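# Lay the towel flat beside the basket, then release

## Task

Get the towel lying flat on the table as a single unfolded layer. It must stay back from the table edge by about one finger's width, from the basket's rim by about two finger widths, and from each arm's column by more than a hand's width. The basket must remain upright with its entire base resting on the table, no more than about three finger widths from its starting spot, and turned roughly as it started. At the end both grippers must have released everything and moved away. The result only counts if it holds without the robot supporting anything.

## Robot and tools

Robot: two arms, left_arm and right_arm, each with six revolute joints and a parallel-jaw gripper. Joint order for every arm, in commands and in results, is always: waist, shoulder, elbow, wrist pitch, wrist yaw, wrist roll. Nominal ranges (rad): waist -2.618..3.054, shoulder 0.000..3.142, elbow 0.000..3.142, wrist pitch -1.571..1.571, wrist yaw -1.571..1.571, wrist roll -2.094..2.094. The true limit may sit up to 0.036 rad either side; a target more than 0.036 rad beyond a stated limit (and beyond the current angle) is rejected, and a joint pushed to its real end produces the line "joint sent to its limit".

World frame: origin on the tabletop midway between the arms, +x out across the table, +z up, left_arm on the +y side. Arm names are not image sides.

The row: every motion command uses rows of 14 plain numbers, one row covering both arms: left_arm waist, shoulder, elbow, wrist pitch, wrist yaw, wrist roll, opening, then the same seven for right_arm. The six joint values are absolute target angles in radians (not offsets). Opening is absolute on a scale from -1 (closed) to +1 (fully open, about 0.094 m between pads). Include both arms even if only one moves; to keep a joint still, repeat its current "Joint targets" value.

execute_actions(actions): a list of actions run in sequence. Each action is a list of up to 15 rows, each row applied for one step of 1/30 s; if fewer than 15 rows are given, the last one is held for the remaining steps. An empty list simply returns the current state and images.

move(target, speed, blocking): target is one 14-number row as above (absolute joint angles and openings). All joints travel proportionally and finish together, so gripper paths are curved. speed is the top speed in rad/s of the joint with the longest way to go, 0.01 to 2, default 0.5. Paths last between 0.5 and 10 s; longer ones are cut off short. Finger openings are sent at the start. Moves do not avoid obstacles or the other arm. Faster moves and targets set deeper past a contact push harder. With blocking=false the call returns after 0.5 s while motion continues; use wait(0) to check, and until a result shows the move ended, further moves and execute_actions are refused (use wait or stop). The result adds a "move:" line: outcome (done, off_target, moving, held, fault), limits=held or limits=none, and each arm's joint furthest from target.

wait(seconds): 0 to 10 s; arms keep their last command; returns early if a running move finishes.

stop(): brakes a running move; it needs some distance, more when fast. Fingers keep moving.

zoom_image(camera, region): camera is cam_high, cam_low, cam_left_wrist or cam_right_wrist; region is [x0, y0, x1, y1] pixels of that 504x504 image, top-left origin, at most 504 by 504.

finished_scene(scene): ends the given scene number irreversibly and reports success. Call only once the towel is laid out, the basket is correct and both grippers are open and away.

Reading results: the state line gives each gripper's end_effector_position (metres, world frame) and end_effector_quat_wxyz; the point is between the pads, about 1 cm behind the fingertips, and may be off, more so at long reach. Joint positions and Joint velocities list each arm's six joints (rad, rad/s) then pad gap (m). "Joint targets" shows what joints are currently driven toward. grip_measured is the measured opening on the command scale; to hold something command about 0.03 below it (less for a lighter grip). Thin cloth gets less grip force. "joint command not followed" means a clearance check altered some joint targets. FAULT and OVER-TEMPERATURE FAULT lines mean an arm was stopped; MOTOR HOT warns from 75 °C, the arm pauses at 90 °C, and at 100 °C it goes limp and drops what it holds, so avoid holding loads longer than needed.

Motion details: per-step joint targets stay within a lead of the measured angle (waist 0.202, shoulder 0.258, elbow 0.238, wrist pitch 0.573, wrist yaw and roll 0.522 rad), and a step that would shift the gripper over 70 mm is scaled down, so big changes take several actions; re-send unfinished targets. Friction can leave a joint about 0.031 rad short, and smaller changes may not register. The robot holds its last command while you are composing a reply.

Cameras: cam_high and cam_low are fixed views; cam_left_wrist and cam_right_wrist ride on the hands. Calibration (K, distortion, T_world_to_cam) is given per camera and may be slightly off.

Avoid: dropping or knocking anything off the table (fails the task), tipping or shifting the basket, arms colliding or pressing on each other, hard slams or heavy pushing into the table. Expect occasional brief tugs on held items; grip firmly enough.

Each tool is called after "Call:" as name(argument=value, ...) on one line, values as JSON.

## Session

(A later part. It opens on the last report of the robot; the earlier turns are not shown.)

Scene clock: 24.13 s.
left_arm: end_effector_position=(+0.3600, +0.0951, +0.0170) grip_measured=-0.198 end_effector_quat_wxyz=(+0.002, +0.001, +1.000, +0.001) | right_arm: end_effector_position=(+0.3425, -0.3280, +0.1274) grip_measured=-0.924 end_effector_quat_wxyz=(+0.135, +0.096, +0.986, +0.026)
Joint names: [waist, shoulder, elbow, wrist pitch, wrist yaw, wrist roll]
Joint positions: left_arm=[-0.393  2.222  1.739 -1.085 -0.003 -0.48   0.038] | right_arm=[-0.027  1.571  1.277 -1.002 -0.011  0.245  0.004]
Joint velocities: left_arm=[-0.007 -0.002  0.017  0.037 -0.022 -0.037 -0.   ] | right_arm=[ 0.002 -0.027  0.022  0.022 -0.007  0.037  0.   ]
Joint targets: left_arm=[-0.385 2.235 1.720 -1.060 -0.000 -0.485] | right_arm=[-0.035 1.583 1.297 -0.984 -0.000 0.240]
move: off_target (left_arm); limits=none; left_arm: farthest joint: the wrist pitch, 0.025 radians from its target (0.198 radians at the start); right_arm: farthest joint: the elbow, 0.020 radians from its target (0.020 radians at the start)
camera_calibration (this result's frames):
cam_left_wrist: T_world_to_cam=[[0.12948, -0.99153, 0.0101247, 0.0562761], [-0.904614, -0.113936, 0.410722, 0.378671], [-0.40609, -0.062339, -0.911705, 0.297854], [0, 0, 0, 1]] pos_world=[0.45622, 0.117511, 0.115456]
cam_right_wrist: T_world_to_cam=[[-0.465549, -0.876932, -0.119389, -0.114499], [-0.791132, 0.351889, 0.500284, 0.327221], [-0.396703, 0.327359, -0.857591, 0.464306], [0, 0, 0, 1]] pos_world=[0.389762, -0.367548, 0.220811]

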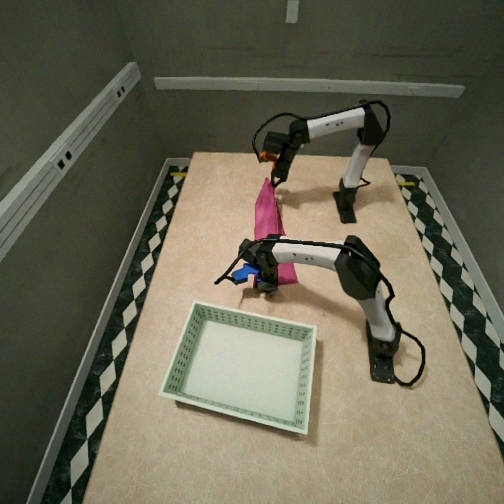

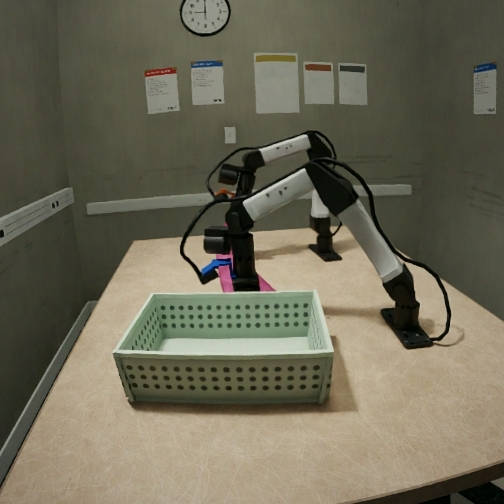

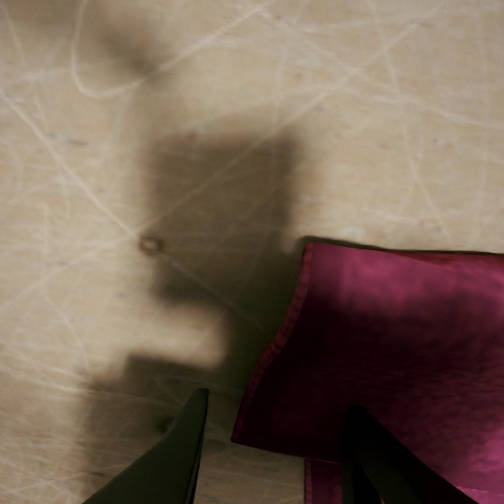

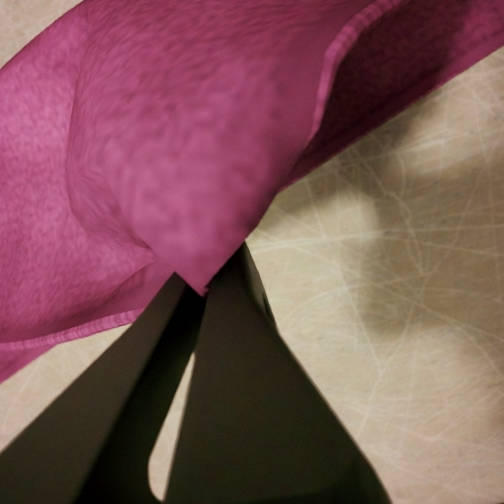

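Call:
execute_actions(actions=[[[-0.385,2.255,1.72,-1.05,0,-0.485,-0.2,-0.035,1.583,1.297,-0.984,0,0.24,-1]],[[-0.385,2.255,1.72,-1.05,0,-0.485,-0.6,-0.035,1.583,1.297,-0.984,0,0.24,-1]],[[-0.385,2.255,1.72,-1.05,0,-0.485,-1,-0.035,1.583,1.297,-0.984,0,0.24,-1]]])

Call:
move(target=[-0.385,2.13,1.83,-1.25,0,-0.485,-1,-0.035,1.583,1.297,-0.984,0,0.24,-1], speed=0.2)

Scene clock: 26.13 s.
left_arm: end_effector_position=(+0.3634, +0.0912, +0.0157) grip_measured=-0.989 end_effector_quat_wxyz=(+0.007, +0.001, +1.000, -0.008) | right_arm: end_effector_position=(+0.3425, -0.3280, +0.1274) grip_measured=-0.924 end_effector_quat_wxyz=(+0.135, +0.096, +0.986, +0.026)
Joint names: [waist, shoulder, elbow, wrist pitch, wrist yaw, wrist roll]
Joint positions: left_arm=[-0.393  2.225  1.739 -1.064  0.008 -0.48   0.001] | right_arm=[-0.027  1.571  1.277 -1.002 -0.011  0.245  0.004]
Joint velocities: left_arm=[-0.007  0.022 -0.007  0.081  0.051 -0.051 -0.   ] | right_arm=[-0.012 -0.007  0.022 -0.066 -0.007  0.066  0.   ]
Joint targets: left_arm=[-0.385 2.255 1.720 -1.050 -0.000 -0.485] | right_arm=[-0.035 1.583 1.297 -0.984 0.000 0.240]
camera_calibration (this result's frames):
cam_left_wrist: T_world_to_cam=[[0.12953, -0.991153, 0.0289479, 0.0516676], [-0.908895, -0.107008, 0.403062, 0.38292], [-0.396399, -0.0785192, -0.914715, 0.295786], [0, 0, 0, 1]] pos_world=[0.458591, 0.115411, 0.114723]
cam_right_wrist: T_world_to_cam=[[-0.465549, -0.876932, -0.119389, -0.114499], [-0.791132, 0.351889, 0.500284, 0.327221], [-0.396703, 0.327359, -0.857591, 0.464306], [0, 0, 0, 1]] pos_world=[0.389762, -0.367548, 0.220811]

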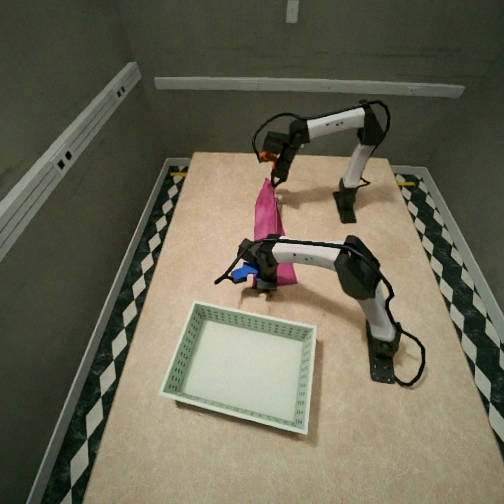

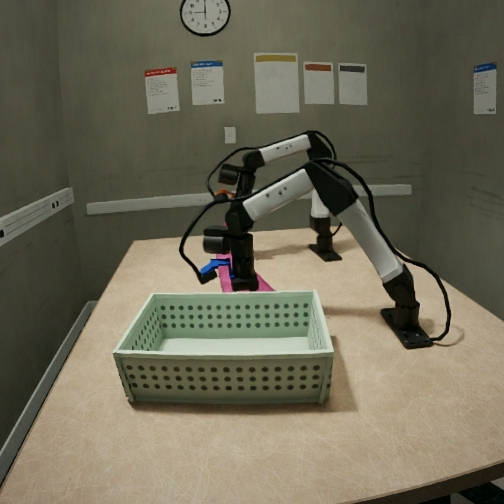

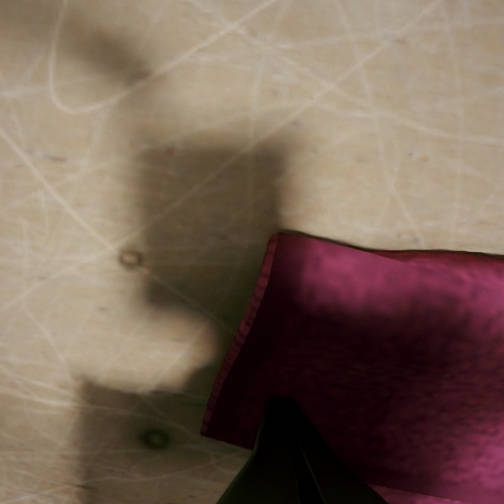

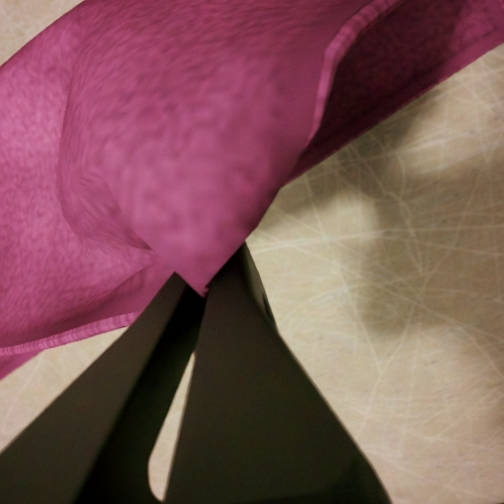

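Scene clock: 27.70 s.
left_arm: end_effector_position=(+0.3476, +0.0998, +0.0623) grip_measured=-0.989 end_effector_quat_wxyz=(-0.007, +0.001, +1.000, +0.000) | right_arm: end_effector_position=(+0.3425, -0.3280, +0.1274) grip_measured=-0.924 end_effector_quat_wxyz=(+0.135, +0.096, +0.986, +0.026)
Joint names: [waist, shoulder, elbow, wrist pitch, wrist yaw, wrist roll]
Joint positions: left_arm=[-0.393  2.151  1.807 -1.24   0.006 -0.48   0.001] | right_arm=[-0.027  1.571  1.277 -1.002 -0.011  0.245  0.004]
Joint velocities: left_arm=[ 0.002 -0.002  0.012  0.007 -0.051  0.066 -0.   ] | right_arm=[-0.002 -0.017  0.002 -0.022  0.051 -0.037 -0.001]
Joint targets: left_arm=[-0.385 2.130 1.830 -1.250 0.000 -0.485] | right_arm=[-0.035 1.583 1.297 -0.984 -0.000 0.240]
move: off_target (left_arm); limits=none; left_arm: farthest joint: the elbow, 0.023 radians from its target (0.091 radians at the start); right_arm: farthest joint: the elbow, 0.020 radians from its target (0.020 radians at the start)
camera_calibration (this result's frames):
cam_left_wrist: T_world_to_cam=[[0.130068, -0.99147, 0.00831315, 0.0620141], [-0.897057, -0.114103, 0.426929, 0.345844], [-0.422339, -0.0629873, -0.904247, 0.339711], [0, 0, 0, 1]] pos_world=[0.445649, 0.122344, 0.159016]
cam_right_wrist: T_world_to_cam=[[-0.465549, -0.876932, -0.119389, -0.114499], [-0.791132, 0.351889, 0.500284, 0.327221], [-0.396703, 0.327359, -0.857591, 0.464306], [0, 0, 0, 1]] pos_world=[0.389762, -0.367548, 0.220811]

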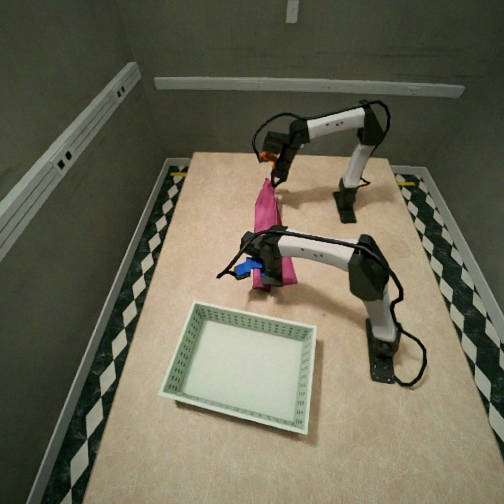

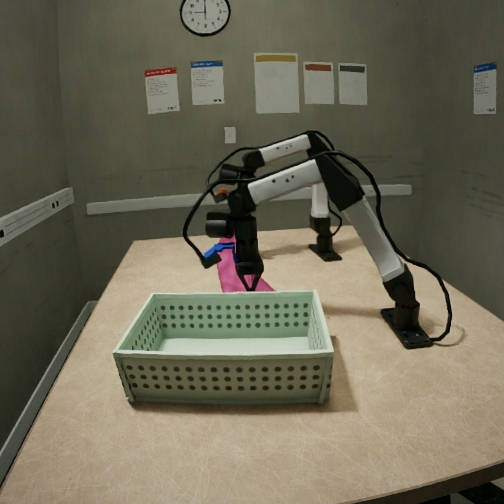

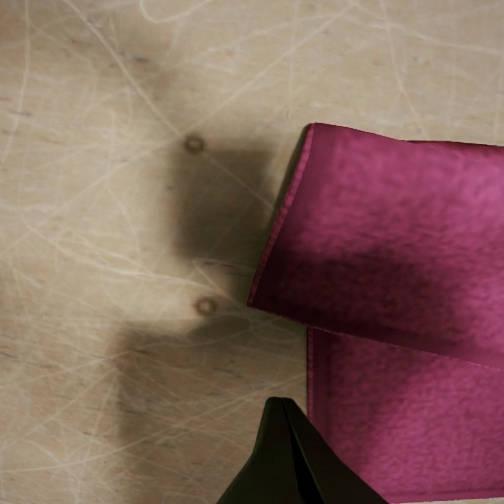

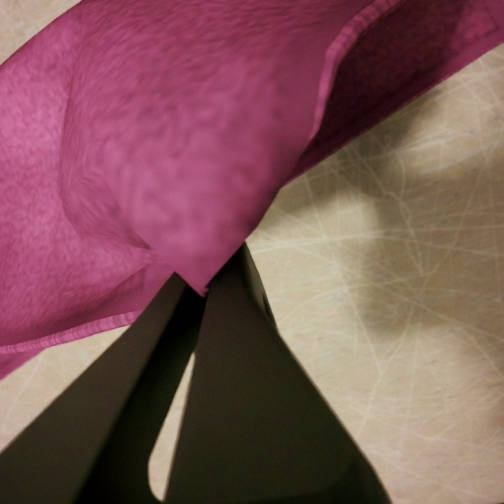

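Call:
move(target=[-0.345,2.13,1.80,-1.2,0,-0.45,-0.3,-0.035,1.583,1.297,-0.984,0,0.24,-1], speed=0.2)

Call:
move(target=[-0.345,2.235,1.672,-1.02,0,-0.45,-0.3,-0.035,1.583,1.297,-0.984,0,0.24,-1], speed=0.2)

Scene clock: 29.40 s.
left_arm: end_effector_position=(+0.3623, +0.1123, +0.0623) grip_measured=-0.302 end_effector_quat_wxyz=(+0.007, -0.008, +1.000, -0.006) | right_arm: end_effector_position=(+0.3425, -0.3280, +0.1274) grip_measured=-0.924 end_effector_quat_wxyz=(+0.135, +0.096, +0.986, +0.026)
Joint names: [waist, shoulder, elbow, wrist pitch, wrist yaw, wrist roll]
Joint positions: left_arm=[-0.351  2.151  1.807 -1.209  0.005 -0.456  0.033] | right_arm=[-0.027  1.571  1.277 -1.002 -0.011  0.245  0.004]
Joint velocities: left_arm=[ 0.002  0.022 -0.002 -0.037 -0.037 -0.066  0.   ] | right_arm=[ 0.017 -0.017 -0.012 -0.051 -0.037  0.051  0.   ]
Joint targets: left_arm=[-0.345 2.130 1.800 -1.200 -0.000 -0.450] | right_arm=[-0.035 1.583 1.297 -0.984 0.000 0.240]
move: off_target (left_arm); limits=none; left_arm: farthest joint: the shoulder, 0.021 radians from its target (0.021 radians at the start); right_arm: farthest joint: the elbow, 0.020 radians from its target (0.020 radians at the start)
camera_calibration (this result's frames):
cam_left_wrist: T_world_to_cam=[[0.146608, -0.988896, 0.0243119, 0.0652414], [-0.906692, -0.124513, 0.402996, 0.36655], [-0.395494, -0.0811258, -0.914879, 0.339671], [0, 0, 0, 1]] pos_world=[0.457121, 0.137714, 0.161454]
cam_right_wrist: T_world_to_cam=[[-0.465549, -0.876932, -0.119389, -0.114499], [-0.791132, 0.351889, 0.500284, 0.327221], [-0.396703, 0.327359, -0.857591, 0.464306], [0, 0, 0, 1]] pos_world=[0.389762, -0.367548, 0.220811]

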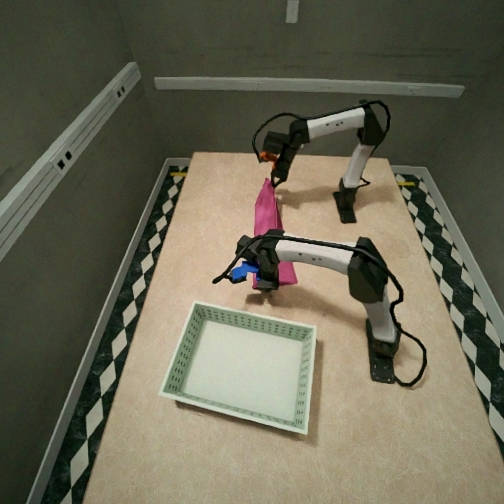

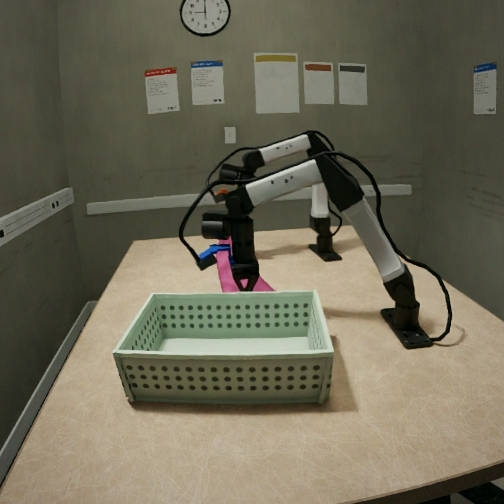

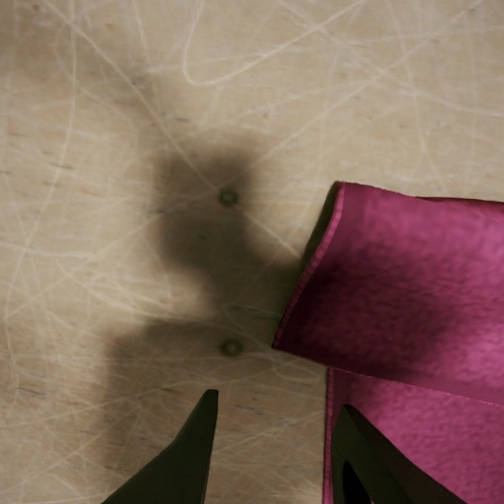

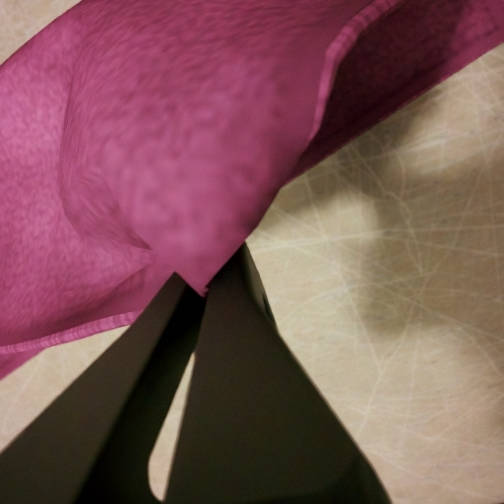

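Scene clock: 30.60 s.
left_arm: end_effector_position=(+0.3639, +0.1117, +0.0133) grip_measured=-0.302 end_effector_quat_wxyz=(+0.000, -0.007, +1.000, -0.002) | right_arm: end_effector_position=(+0.3425, -0.3280, +0.1274) grip_measured=-0.924 end_effector_quat_wxyz=(+0.135, +0.096, +0.986, +0.026)
Joint names: [waist, shoulder, elbow, wrist pitch, wrist yaw, wrist roll]
Joint positions: left_arm=[-0.351  2.211  1.706 -1.063  0.004 -0.453  0.033] | right_arm=[-0.027  1.571  1.277 -1.002 -0.011  0.245  0.004]
Joint velocities: left_arm=[-0.012  0.017 -0.012  0.007  0.007 -0.051 -0.001] | right_arm=[-0.012 -0.007  0.002  0.007  0.051  0.007  0.001]
Joint targets: left_arm=[-0.345 2.235 1.672 -1.020 -0.000 -0.450] | right_arm=[-0.035 1.583 1.297 -0.984 0.000 0.240]
move: off_target (left_arm); limits=none; left_arm: farthest joint: the wrist pitch, 0.043 radians from its target (0.189 radians at the start); right_arm: farthest joint: the elbow, 0.020 radians from its target (0.020 radians at the start)
camera_calibration (this result's frames):
cam_left_wrist: T_world_to_cam=[[0.144618, -0.989371, 0.0152212, 0.0664721], [-0.901477, -0.125397, 0.414265, 0.385783], [-0.407953, -0.0736316, -0.910029, 0.299012], [0, 0, 0, 1]] pos_world=[0.460144, 0.136158, 0.111282]
cam_right_wrist: T_world_to_cam=[[-0.465549, -0.876932, -0.119389, -0.114499], [-0.791132, 0.351889, 0.500284, 0.327221], [-0.396703, 0.327359, -0.857591, 0.464306], [0, 0, 0, 1]] pos_world=[0.389762, -0.367548, 0.220811]

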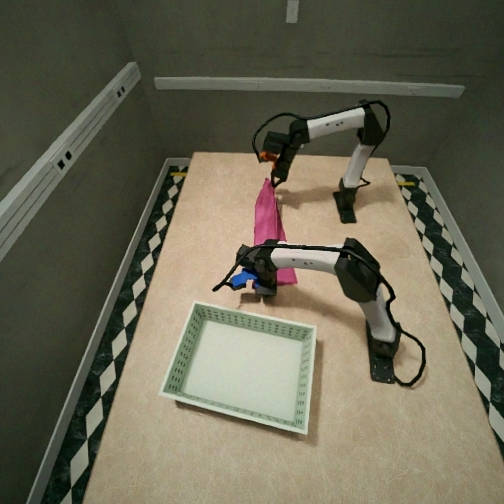

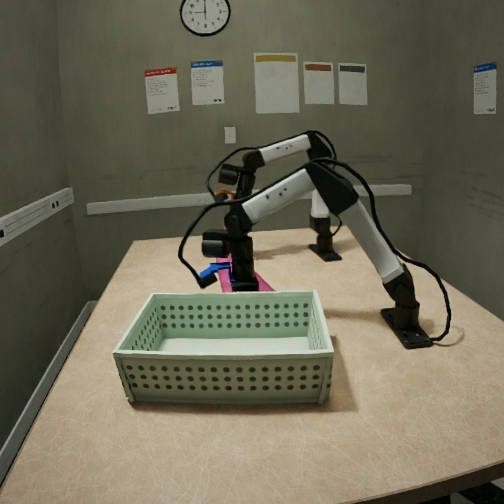

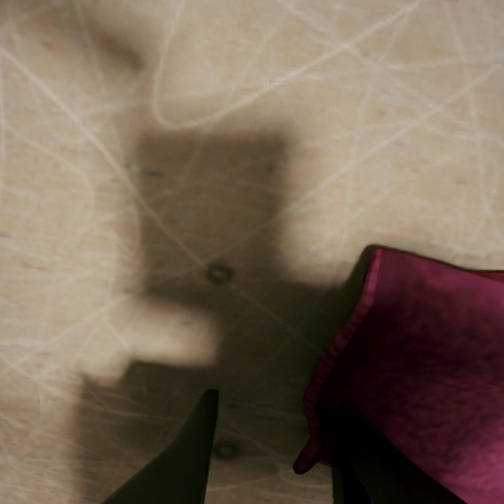

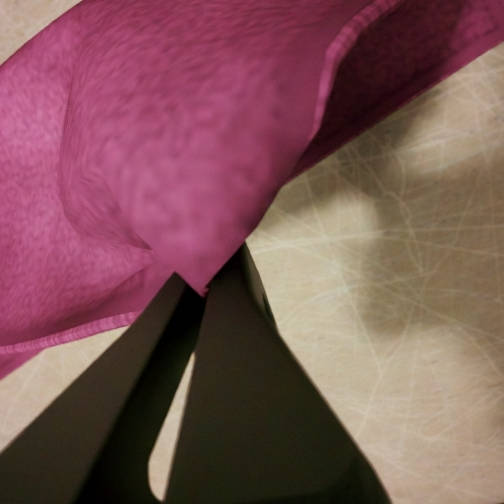

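The corner curls up between the fingers; close.

Call:
execute_actions(actions=[[[-0.345,2.235,1.672,-1.04,0,-0.45,-0.65,-0.035,1.583,1.297,-0.984,0,0.24,-1]],[[-0.345,2.235,1.672,-1.04,0,-0.45,-1,-0.035,1.583,1.297,-0.984,0,0.24,-1]]])

Scene clock: 32.37 s.
left_arm: end_effector_position=(+0.3654, +0.1086, +0.0126) grip_measured=-0.988 end_effector_quat_wxyz=(+0.003, -0.006, +1.000, -0.010) | right_arm: end_effector_position=(+0.3426, -0.3280, +0.1275) grip_measured=-0.924 end_effector_quat_wxyz=(+0.135, +0.096, +0.986, +0.026)
Joint names: [waist, shoulder, elbow, wrist pitch, wrist yaw, wrist roll]
Joint positions: left_arm=[-0.351  2.211  1.703 -1.048  0.016 -0.453  0.001] | right_arm=[-0.027  1.571  1.277 -1.002 -0.011  0.245  0.004]
Joint velocities: left_arm=[-0.027  0.007 -0.012  0.022  0.051  0.022  0.001] | right_arm=[-0.007 -0.007 -0.007  0.007 -0.007  0.022 -0.   ]
Joint targets: left_arm=[-0.345 2.235 1.672 -1.040 -0.000 -0.450] | right_arm=[-0.035 1.583 1.297 -0.984 0.000 0.240]
camera_calibration (this result's frames):
cam_left_wrist: T_world_to_cam=[[0.144012, -0.989051, 0.0322411, 0.0631581], [-0.90374, -0.118178, 0.411446, 0.387134], [-0.403131, -0.0883907, -0.910864, 0.298622], [0, 0, 0, 1]] pos_world=[0.461157, 0.134613, 0.110683]
cam_right_wrist: T_world_to_cam=[[-0.465504, -0.87693, -0.119583, -0.11444], [-0.791323, 0.351879, 0.499989, 0.327378], [-0.396377, 0.327376, -0.857736, 0.464274], [0, 0, 0, 1]] pos_world=[0.389817, -0.367545, 0.220854]

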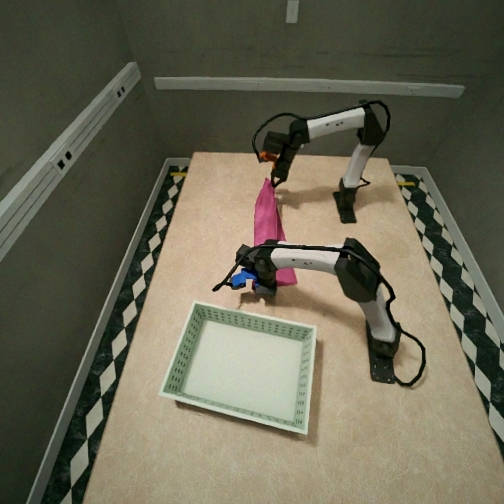

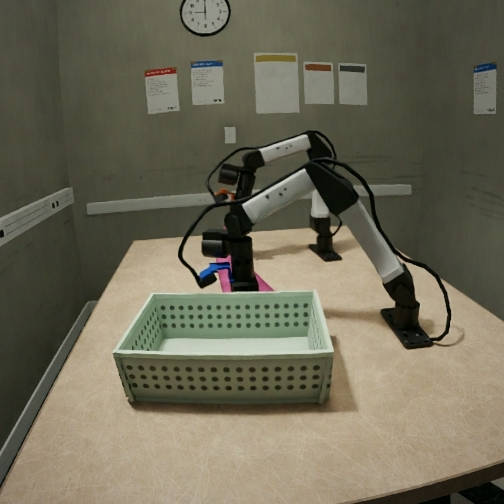

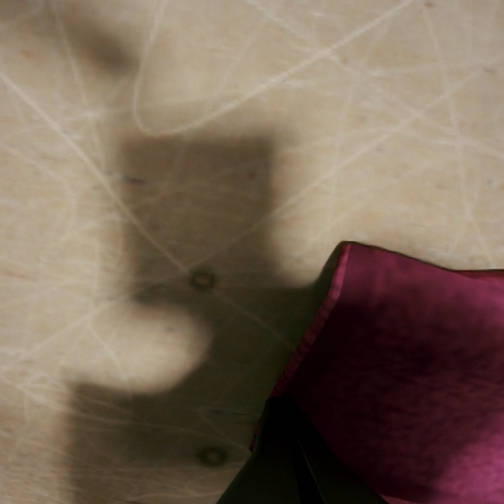

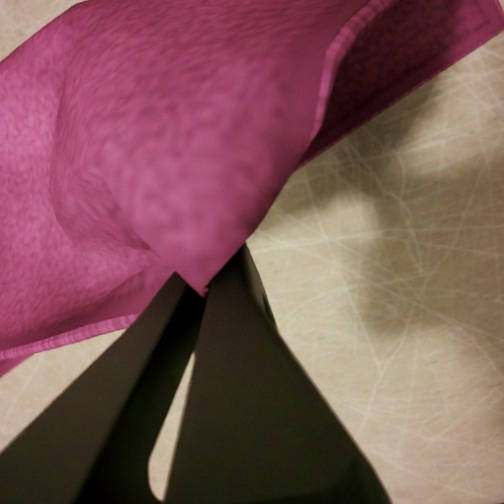

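Call:
move(target=[-0.48,2.04,1.62,-1.13,0,-0.45,-1,-0.035,1.583,1.297,-0.984,0,0.24,-1], speed=0.4)

Call:
move(target=[-0.61,2.03,1.54,-1.06,0,-0.45,-1,-0.035,1.583,1.297,-0.984,0,0.24,-1], speed=0.4)

Call:
move(target=[-0.61,2.11,1.48,-0.97,0,-0.45,-1,-0.035,1.583,1.297,-0.984,0,0.24,-1], speed=0.2)

Call:
move(target=[-0.61,2.11,1.48,-0.97,0,-0.45,-1,-0.09,1.788,1.293,-0.575,0,0.1,-1], speed=0.3)

Scene clock: 34.40 s.
left_arm: end_effector_position=(+0.3199, +0.0750, +0.0585) grip_measured=-0.989 end_effector_quat_wxyz=(+0.015, +0.058, +0.998, -0.012) | right_arm: end_effector_position=(+0.3426, -0.3280, +0.1275) grip_measured=-0.924 end_effector_quat_wxyz=(+0.135, +0.096, +0.986, +0.026)
Joint names: [waist, shoulder, elbow, wrist pitch, wrist yaw, wrist roll]
Joint positions: left_arm=[-0.48   2.055  1.644 -1.121  0.006 -0.453  0.001] | right_arm=[-0.027  1.571  1.277 -1.002 -0.011  0.245  0.004]
Joint velocities: left_arm=[ 0.002 -0.017 -0.012 -0.022 -0.022 -0.022 -0.001] | right_arm=[ 0.007  0.007  0.002 -0.081  0.007  0.066  0.   ]
Joint targets: left_arm=[-0.480 2.040 1.620 -1.130 -0.000 -0.450] | right_arm=[-0.035 1.583 1.297 -0.984 -0.000 0.240]
move: off_target (left_arm); limits=none; left_arm: farthest joint: the elbow, 0.024 radians from its target (0.083 radians at the start); right_arm: farthest joint: the elbow, 0.020 radians from its target (0.020 radians at the start)
camera_calibration (this result's frames):
cam_left_wrist: T_world_to_cam=[[0.0149955, -0.99919, 0.0373322, 0.0767522], [-0.921991, 0.000630291, 0.387212, 0.321485], [-0.386922, -0.0402263, -0.921235, 0.310937], [0, 0, 0, 1]] pos_world=[0.415563, 0.0889953, 0.159098]
cam_right_wrist: T_world_to_cam=[[-0.465504, -0.87693, -0.119583, -0.11444], [-0.791323, 0.351879, 0.499989, 0.327378], [-0.396377, 0.327376, -0.857736, 0.464274], [0, 0, 0, 1]] pos_world=[0.389817, -0.367545, 0.220854]

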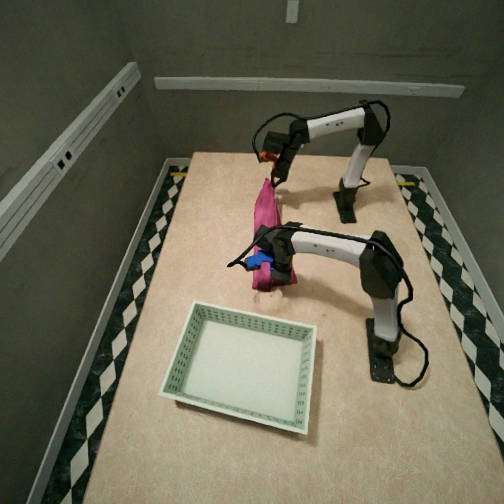

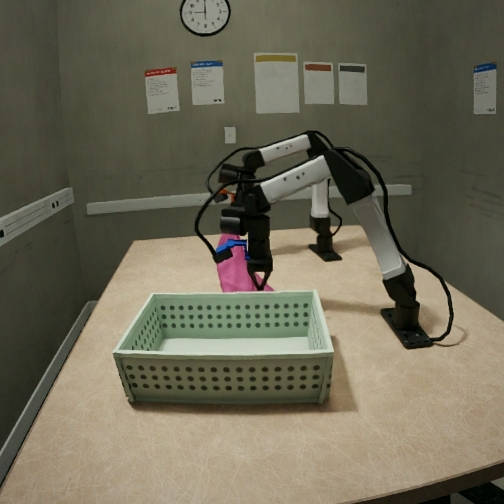

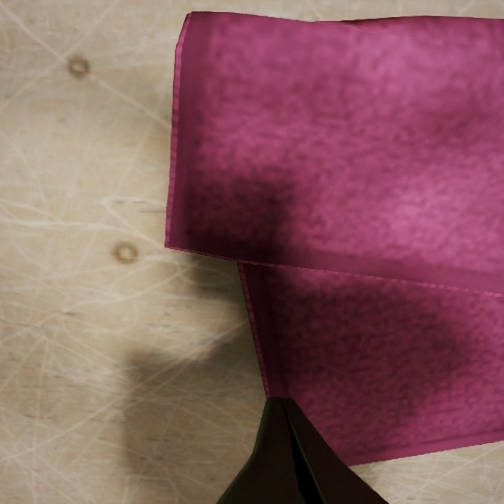

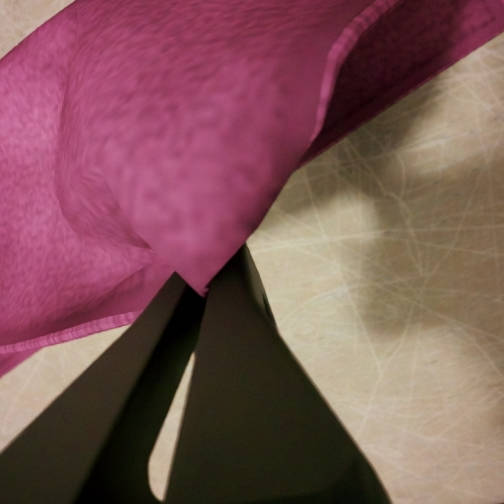

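Scene clock: 35.43 s.
left_arm: end_effector_position=(+0.2787, +0.0419, +0.0368) grip_measured=-0.989 end_effector_quat_wxyz=(+0.000, +0.123, +0.992, -0.003) | right_arm: end_effector_position=(+0.3426, -0.3280, +0.1275) grip_measured=-0.924 end_effector_quat_wxyz=(+0.135, +0.096, +0.986, +0.026)
Joint names: [waist, shoulder, elbow, wrist pitch, wrist yaw, wrist roll]
Joint positions: left_arm=[-0.61   2.055  1.556 -1.069  0.005 -0.453  0.001] | right_arm=[-0.027  1.571  1.277 -1.002 -0.011  0.245  0.004]
Joint velocities: left_arm=[-0.012  0.007 -0.002 -0.051 -0.037  0.037 -0.   ] | right_arm=[ 0.027 -0.007  0.007 -0.037 -0.051  0.037 -0.002]
Joint targets: left_arm=[-0.610 2.030 1.540 -1.060 0.000 -0.450] | right_arm=[-0.035 1.583 1.297 -0.984 0.000 0.240]
move: off_target (left_arm); limits=none; left_arm: farthest joint: the shoulder, 0.025 radians from its target (0.025 radians at the start); right_arm: farthest joint: the elbow, 0.020 radians from its target (0.020 radians at the start)
camera_calibration (this result's frames):
cam_left_wrist: T_world_to_cam=[[-0.114381, -0.993304, 0.0162786, 0.0816664], [-0.903478, 0.110823, 0.414061, 0.281104], [-0.413092, 0.0326532, -0.910104, 0.277472], [0, 0, 0, 1]] pos_world=[0.377934, 0.0409065, 0.134805]
cam_right_wrist: T_world_to_cam=[[-0.465504, -0.87693, -0.119583, -0.11444], [-0.791323, 0.351879, 0.499989, 0.327378], [-0.396377, 0.327376, -0.857736, 0.464274], [0, 0, 0, 1]] pos_world=[0.389817, -0.367545, 0.220854]

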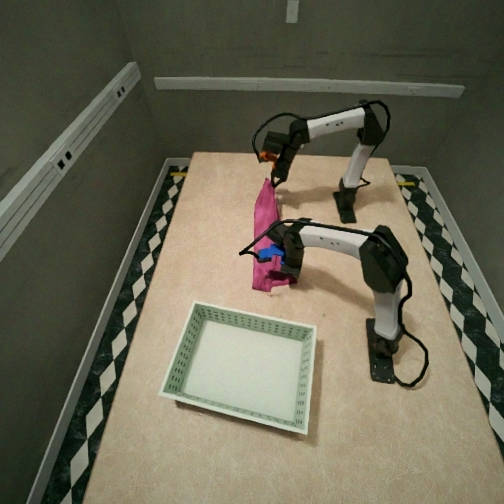

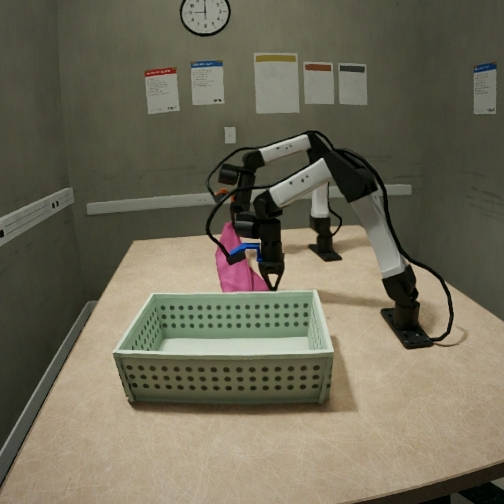

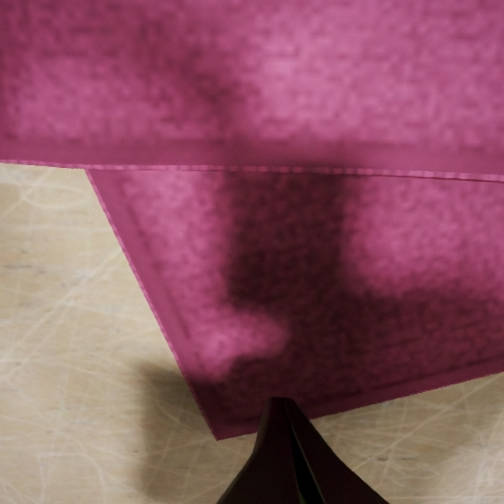

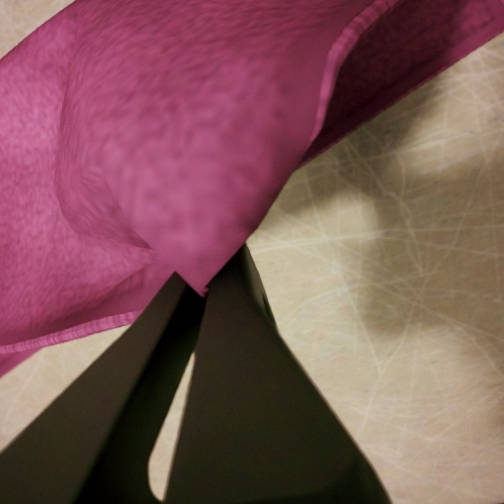

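Scene clock: 36.20 s.
left_arm: end_effector_position=(+0.2770, +0.0433, +0.0125) grip_measured=-0.989 end_effector_quat_wxyz=(-0.007, +0.123, +0.992, +0.002) | right_arm: end_effector_position=(+0.3426, -0.3280, +0.1275) grip_measured=-0.924 end_effector_quat_wxyz=(+0.135, +0.096, +0.986, +0.026)
Joint names: [waist, shoulder, elbow, wrist pitch, wrist yaw, wrist roll]
Joint positions: left_arm=[-0.61   2.09   1.508 -1.003  0.005 -0.453  0.001] | right_arm=[-0.027  1.571  1.277 -1.002 -0.011  0.245  0.004]
Joint velocities: left_arm=[ 0.007  0.017  0.012 -0.022  0.022 -0.037  0.001] | right_arm=[-0.002 -0.002 -0.007  0.007  0.066  0.022  0.   ]
Joint targets: left_arm=[-0.610 2.110 1.480 -0.970 0.000 -0.450] | right_arm=[-0.035 1.583 1.297 -0.984 -0.000 0.240]
move: off_target (left_arm); limits=none; left_arm: farthest joint: the wrist pitch, 0.033 radians from its target (0.099 radians at the start); right_arm: farthest joint: the elbow, 0.020 radians from its target (0.020 radians at the start)
camera_calibration (this result's frames):
cam_left_wrist: T_world_to_cam=[[-0.114231, -0.993429, 0.00700989, 0.083371], [-0.898078, 0.106279, 0.426802, 0.287982], [-0.424743, 0.0424586, -0.904318, 0.257395], [0, 0, 0, 1]] pos_world=[0.37748, 0.0412883, 0.109271]
cam_right_wrist: T_world_to_cam=[[-0.465504, -0.87693, -0.119583, -0.11444], [-0.791323, 0.351879, 0.499989, 0.327378], [-0.396377, 0.327376, -0.857736, 0.464274], [0, 0, 0, 1]] pos_world=[0.389817, -0.367545, 0.220854]

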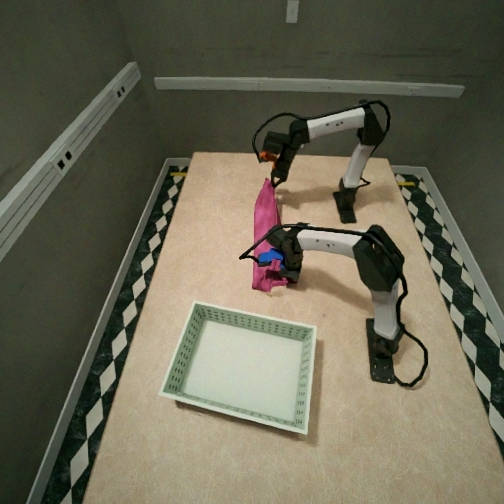

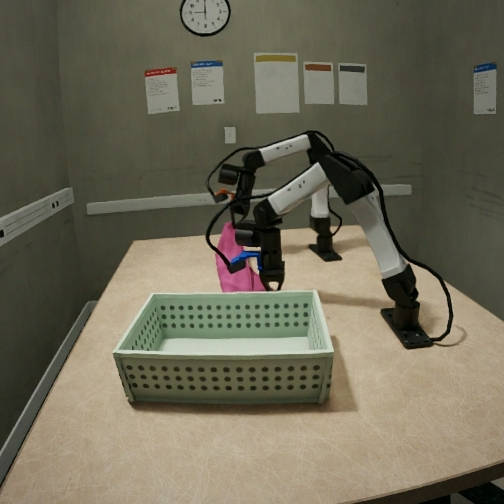

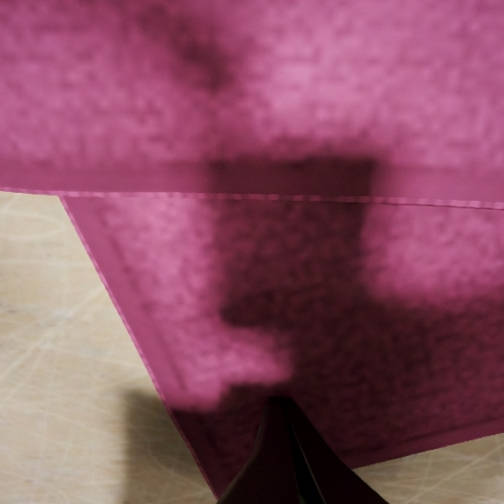

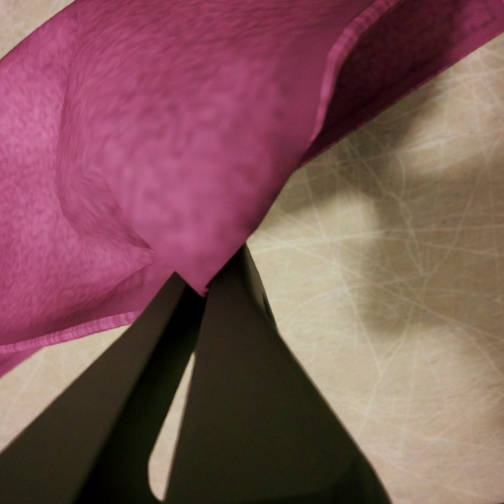

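Scene clock: 38.27 s.
left_arm: end_effector_position=(+0.2770, +0.0433, +0.0125) grip_measured=-0.989 end_effector_quat_wxyz=(-0.007, +0.123, +0.992, +0.002) | right_arm: end_effector_position=(+0.4333, -0.3461, +0.0865) grip_measured=-0.924 end_effector_quat_wxyz=(+0.230, +0.051, +0.972, +0.017)
Joint names: [waist, shoulder, elbow, wrist pitch, wrist yaw, wrist roll]
Joint positions: left_arm=[-0.61   2.09   1.508 -1.003  0.005 -0.453  0.001] | right_arm=[-0.08   1.78   1.277 -0.602 -0.011  0.105  0.004]
Joint velocities: left_arm=[ 0.007 -0.022 -0.017  0.007 -0.037 -0.11  -0.001] | right_arm=[-0.007 -0.027  0.007 -0.022 -0.037  0.037  0.001]
Joint targets: left_arm=[-0.610 2.110 1.480 -0.970 -0.000 -0.450] | right_arm=[-0.090 1.788 1.293 -0.575 0.000 0.100]
move: off_target (left_arm, right_arm); limits=none; left_arm: farthest joint: the wrist pitch, 0.033 radians from its target (0.033 radians at the start); right_arm: farthest joint: the wrist pitch, 0.027 radians from its target (0.427 radians at the start)
camera_calibration (this result's frames):
cam_left_wrist: T_world_to_cam=[[-0.114231, -0.993429, 0.00700989, 0.083371], [-0.898078, 0.106279, 0.426802, 0.287982], [-0.424743, 0.0424586, -0.904318, 0.257395], [0, 0, 0, 1]] pos_world=[0.37748, 0.0412883, 0.109271]
cam_right_wrist: T_world_to_cam=[[-0.368224, -0.916118, -0.158551, -0.145314], [-0.896545, 0.304717, 0.321489, 0.470756], [-0.246209, 0.260528, -0.933545, 0.389342], [0, 0, 0, 1]] pos_world=[0.464405, -0.378006, 0.189086]

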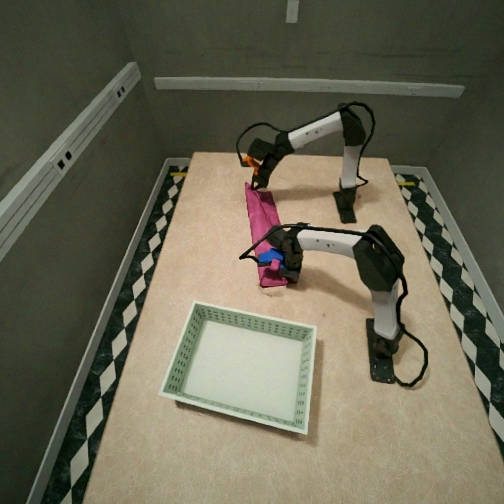

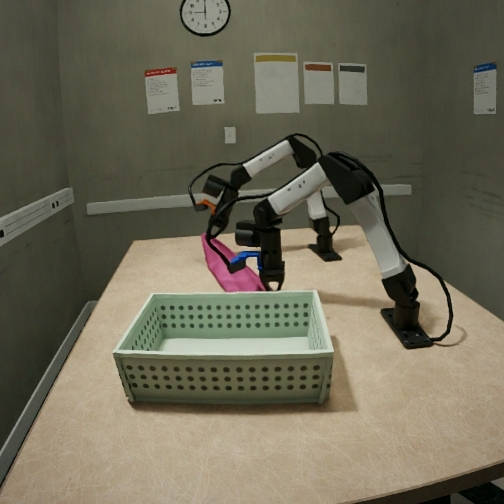

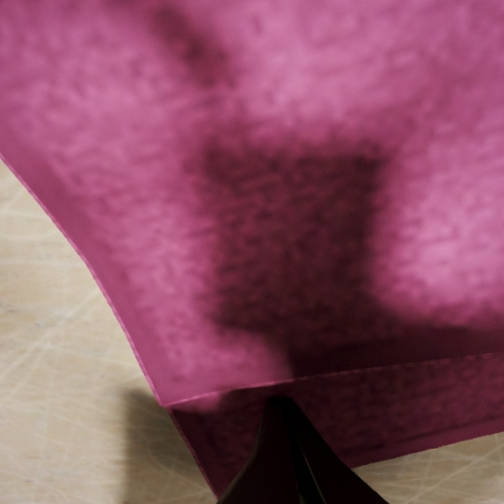

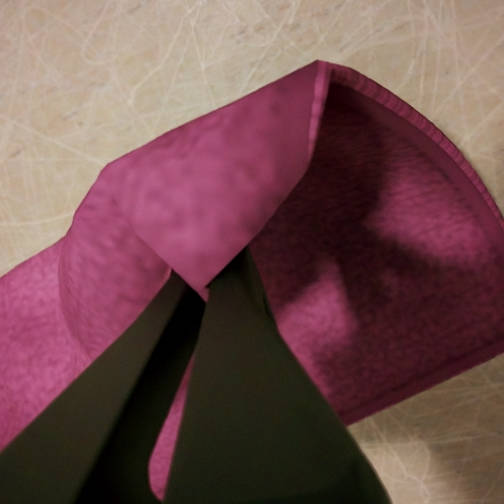

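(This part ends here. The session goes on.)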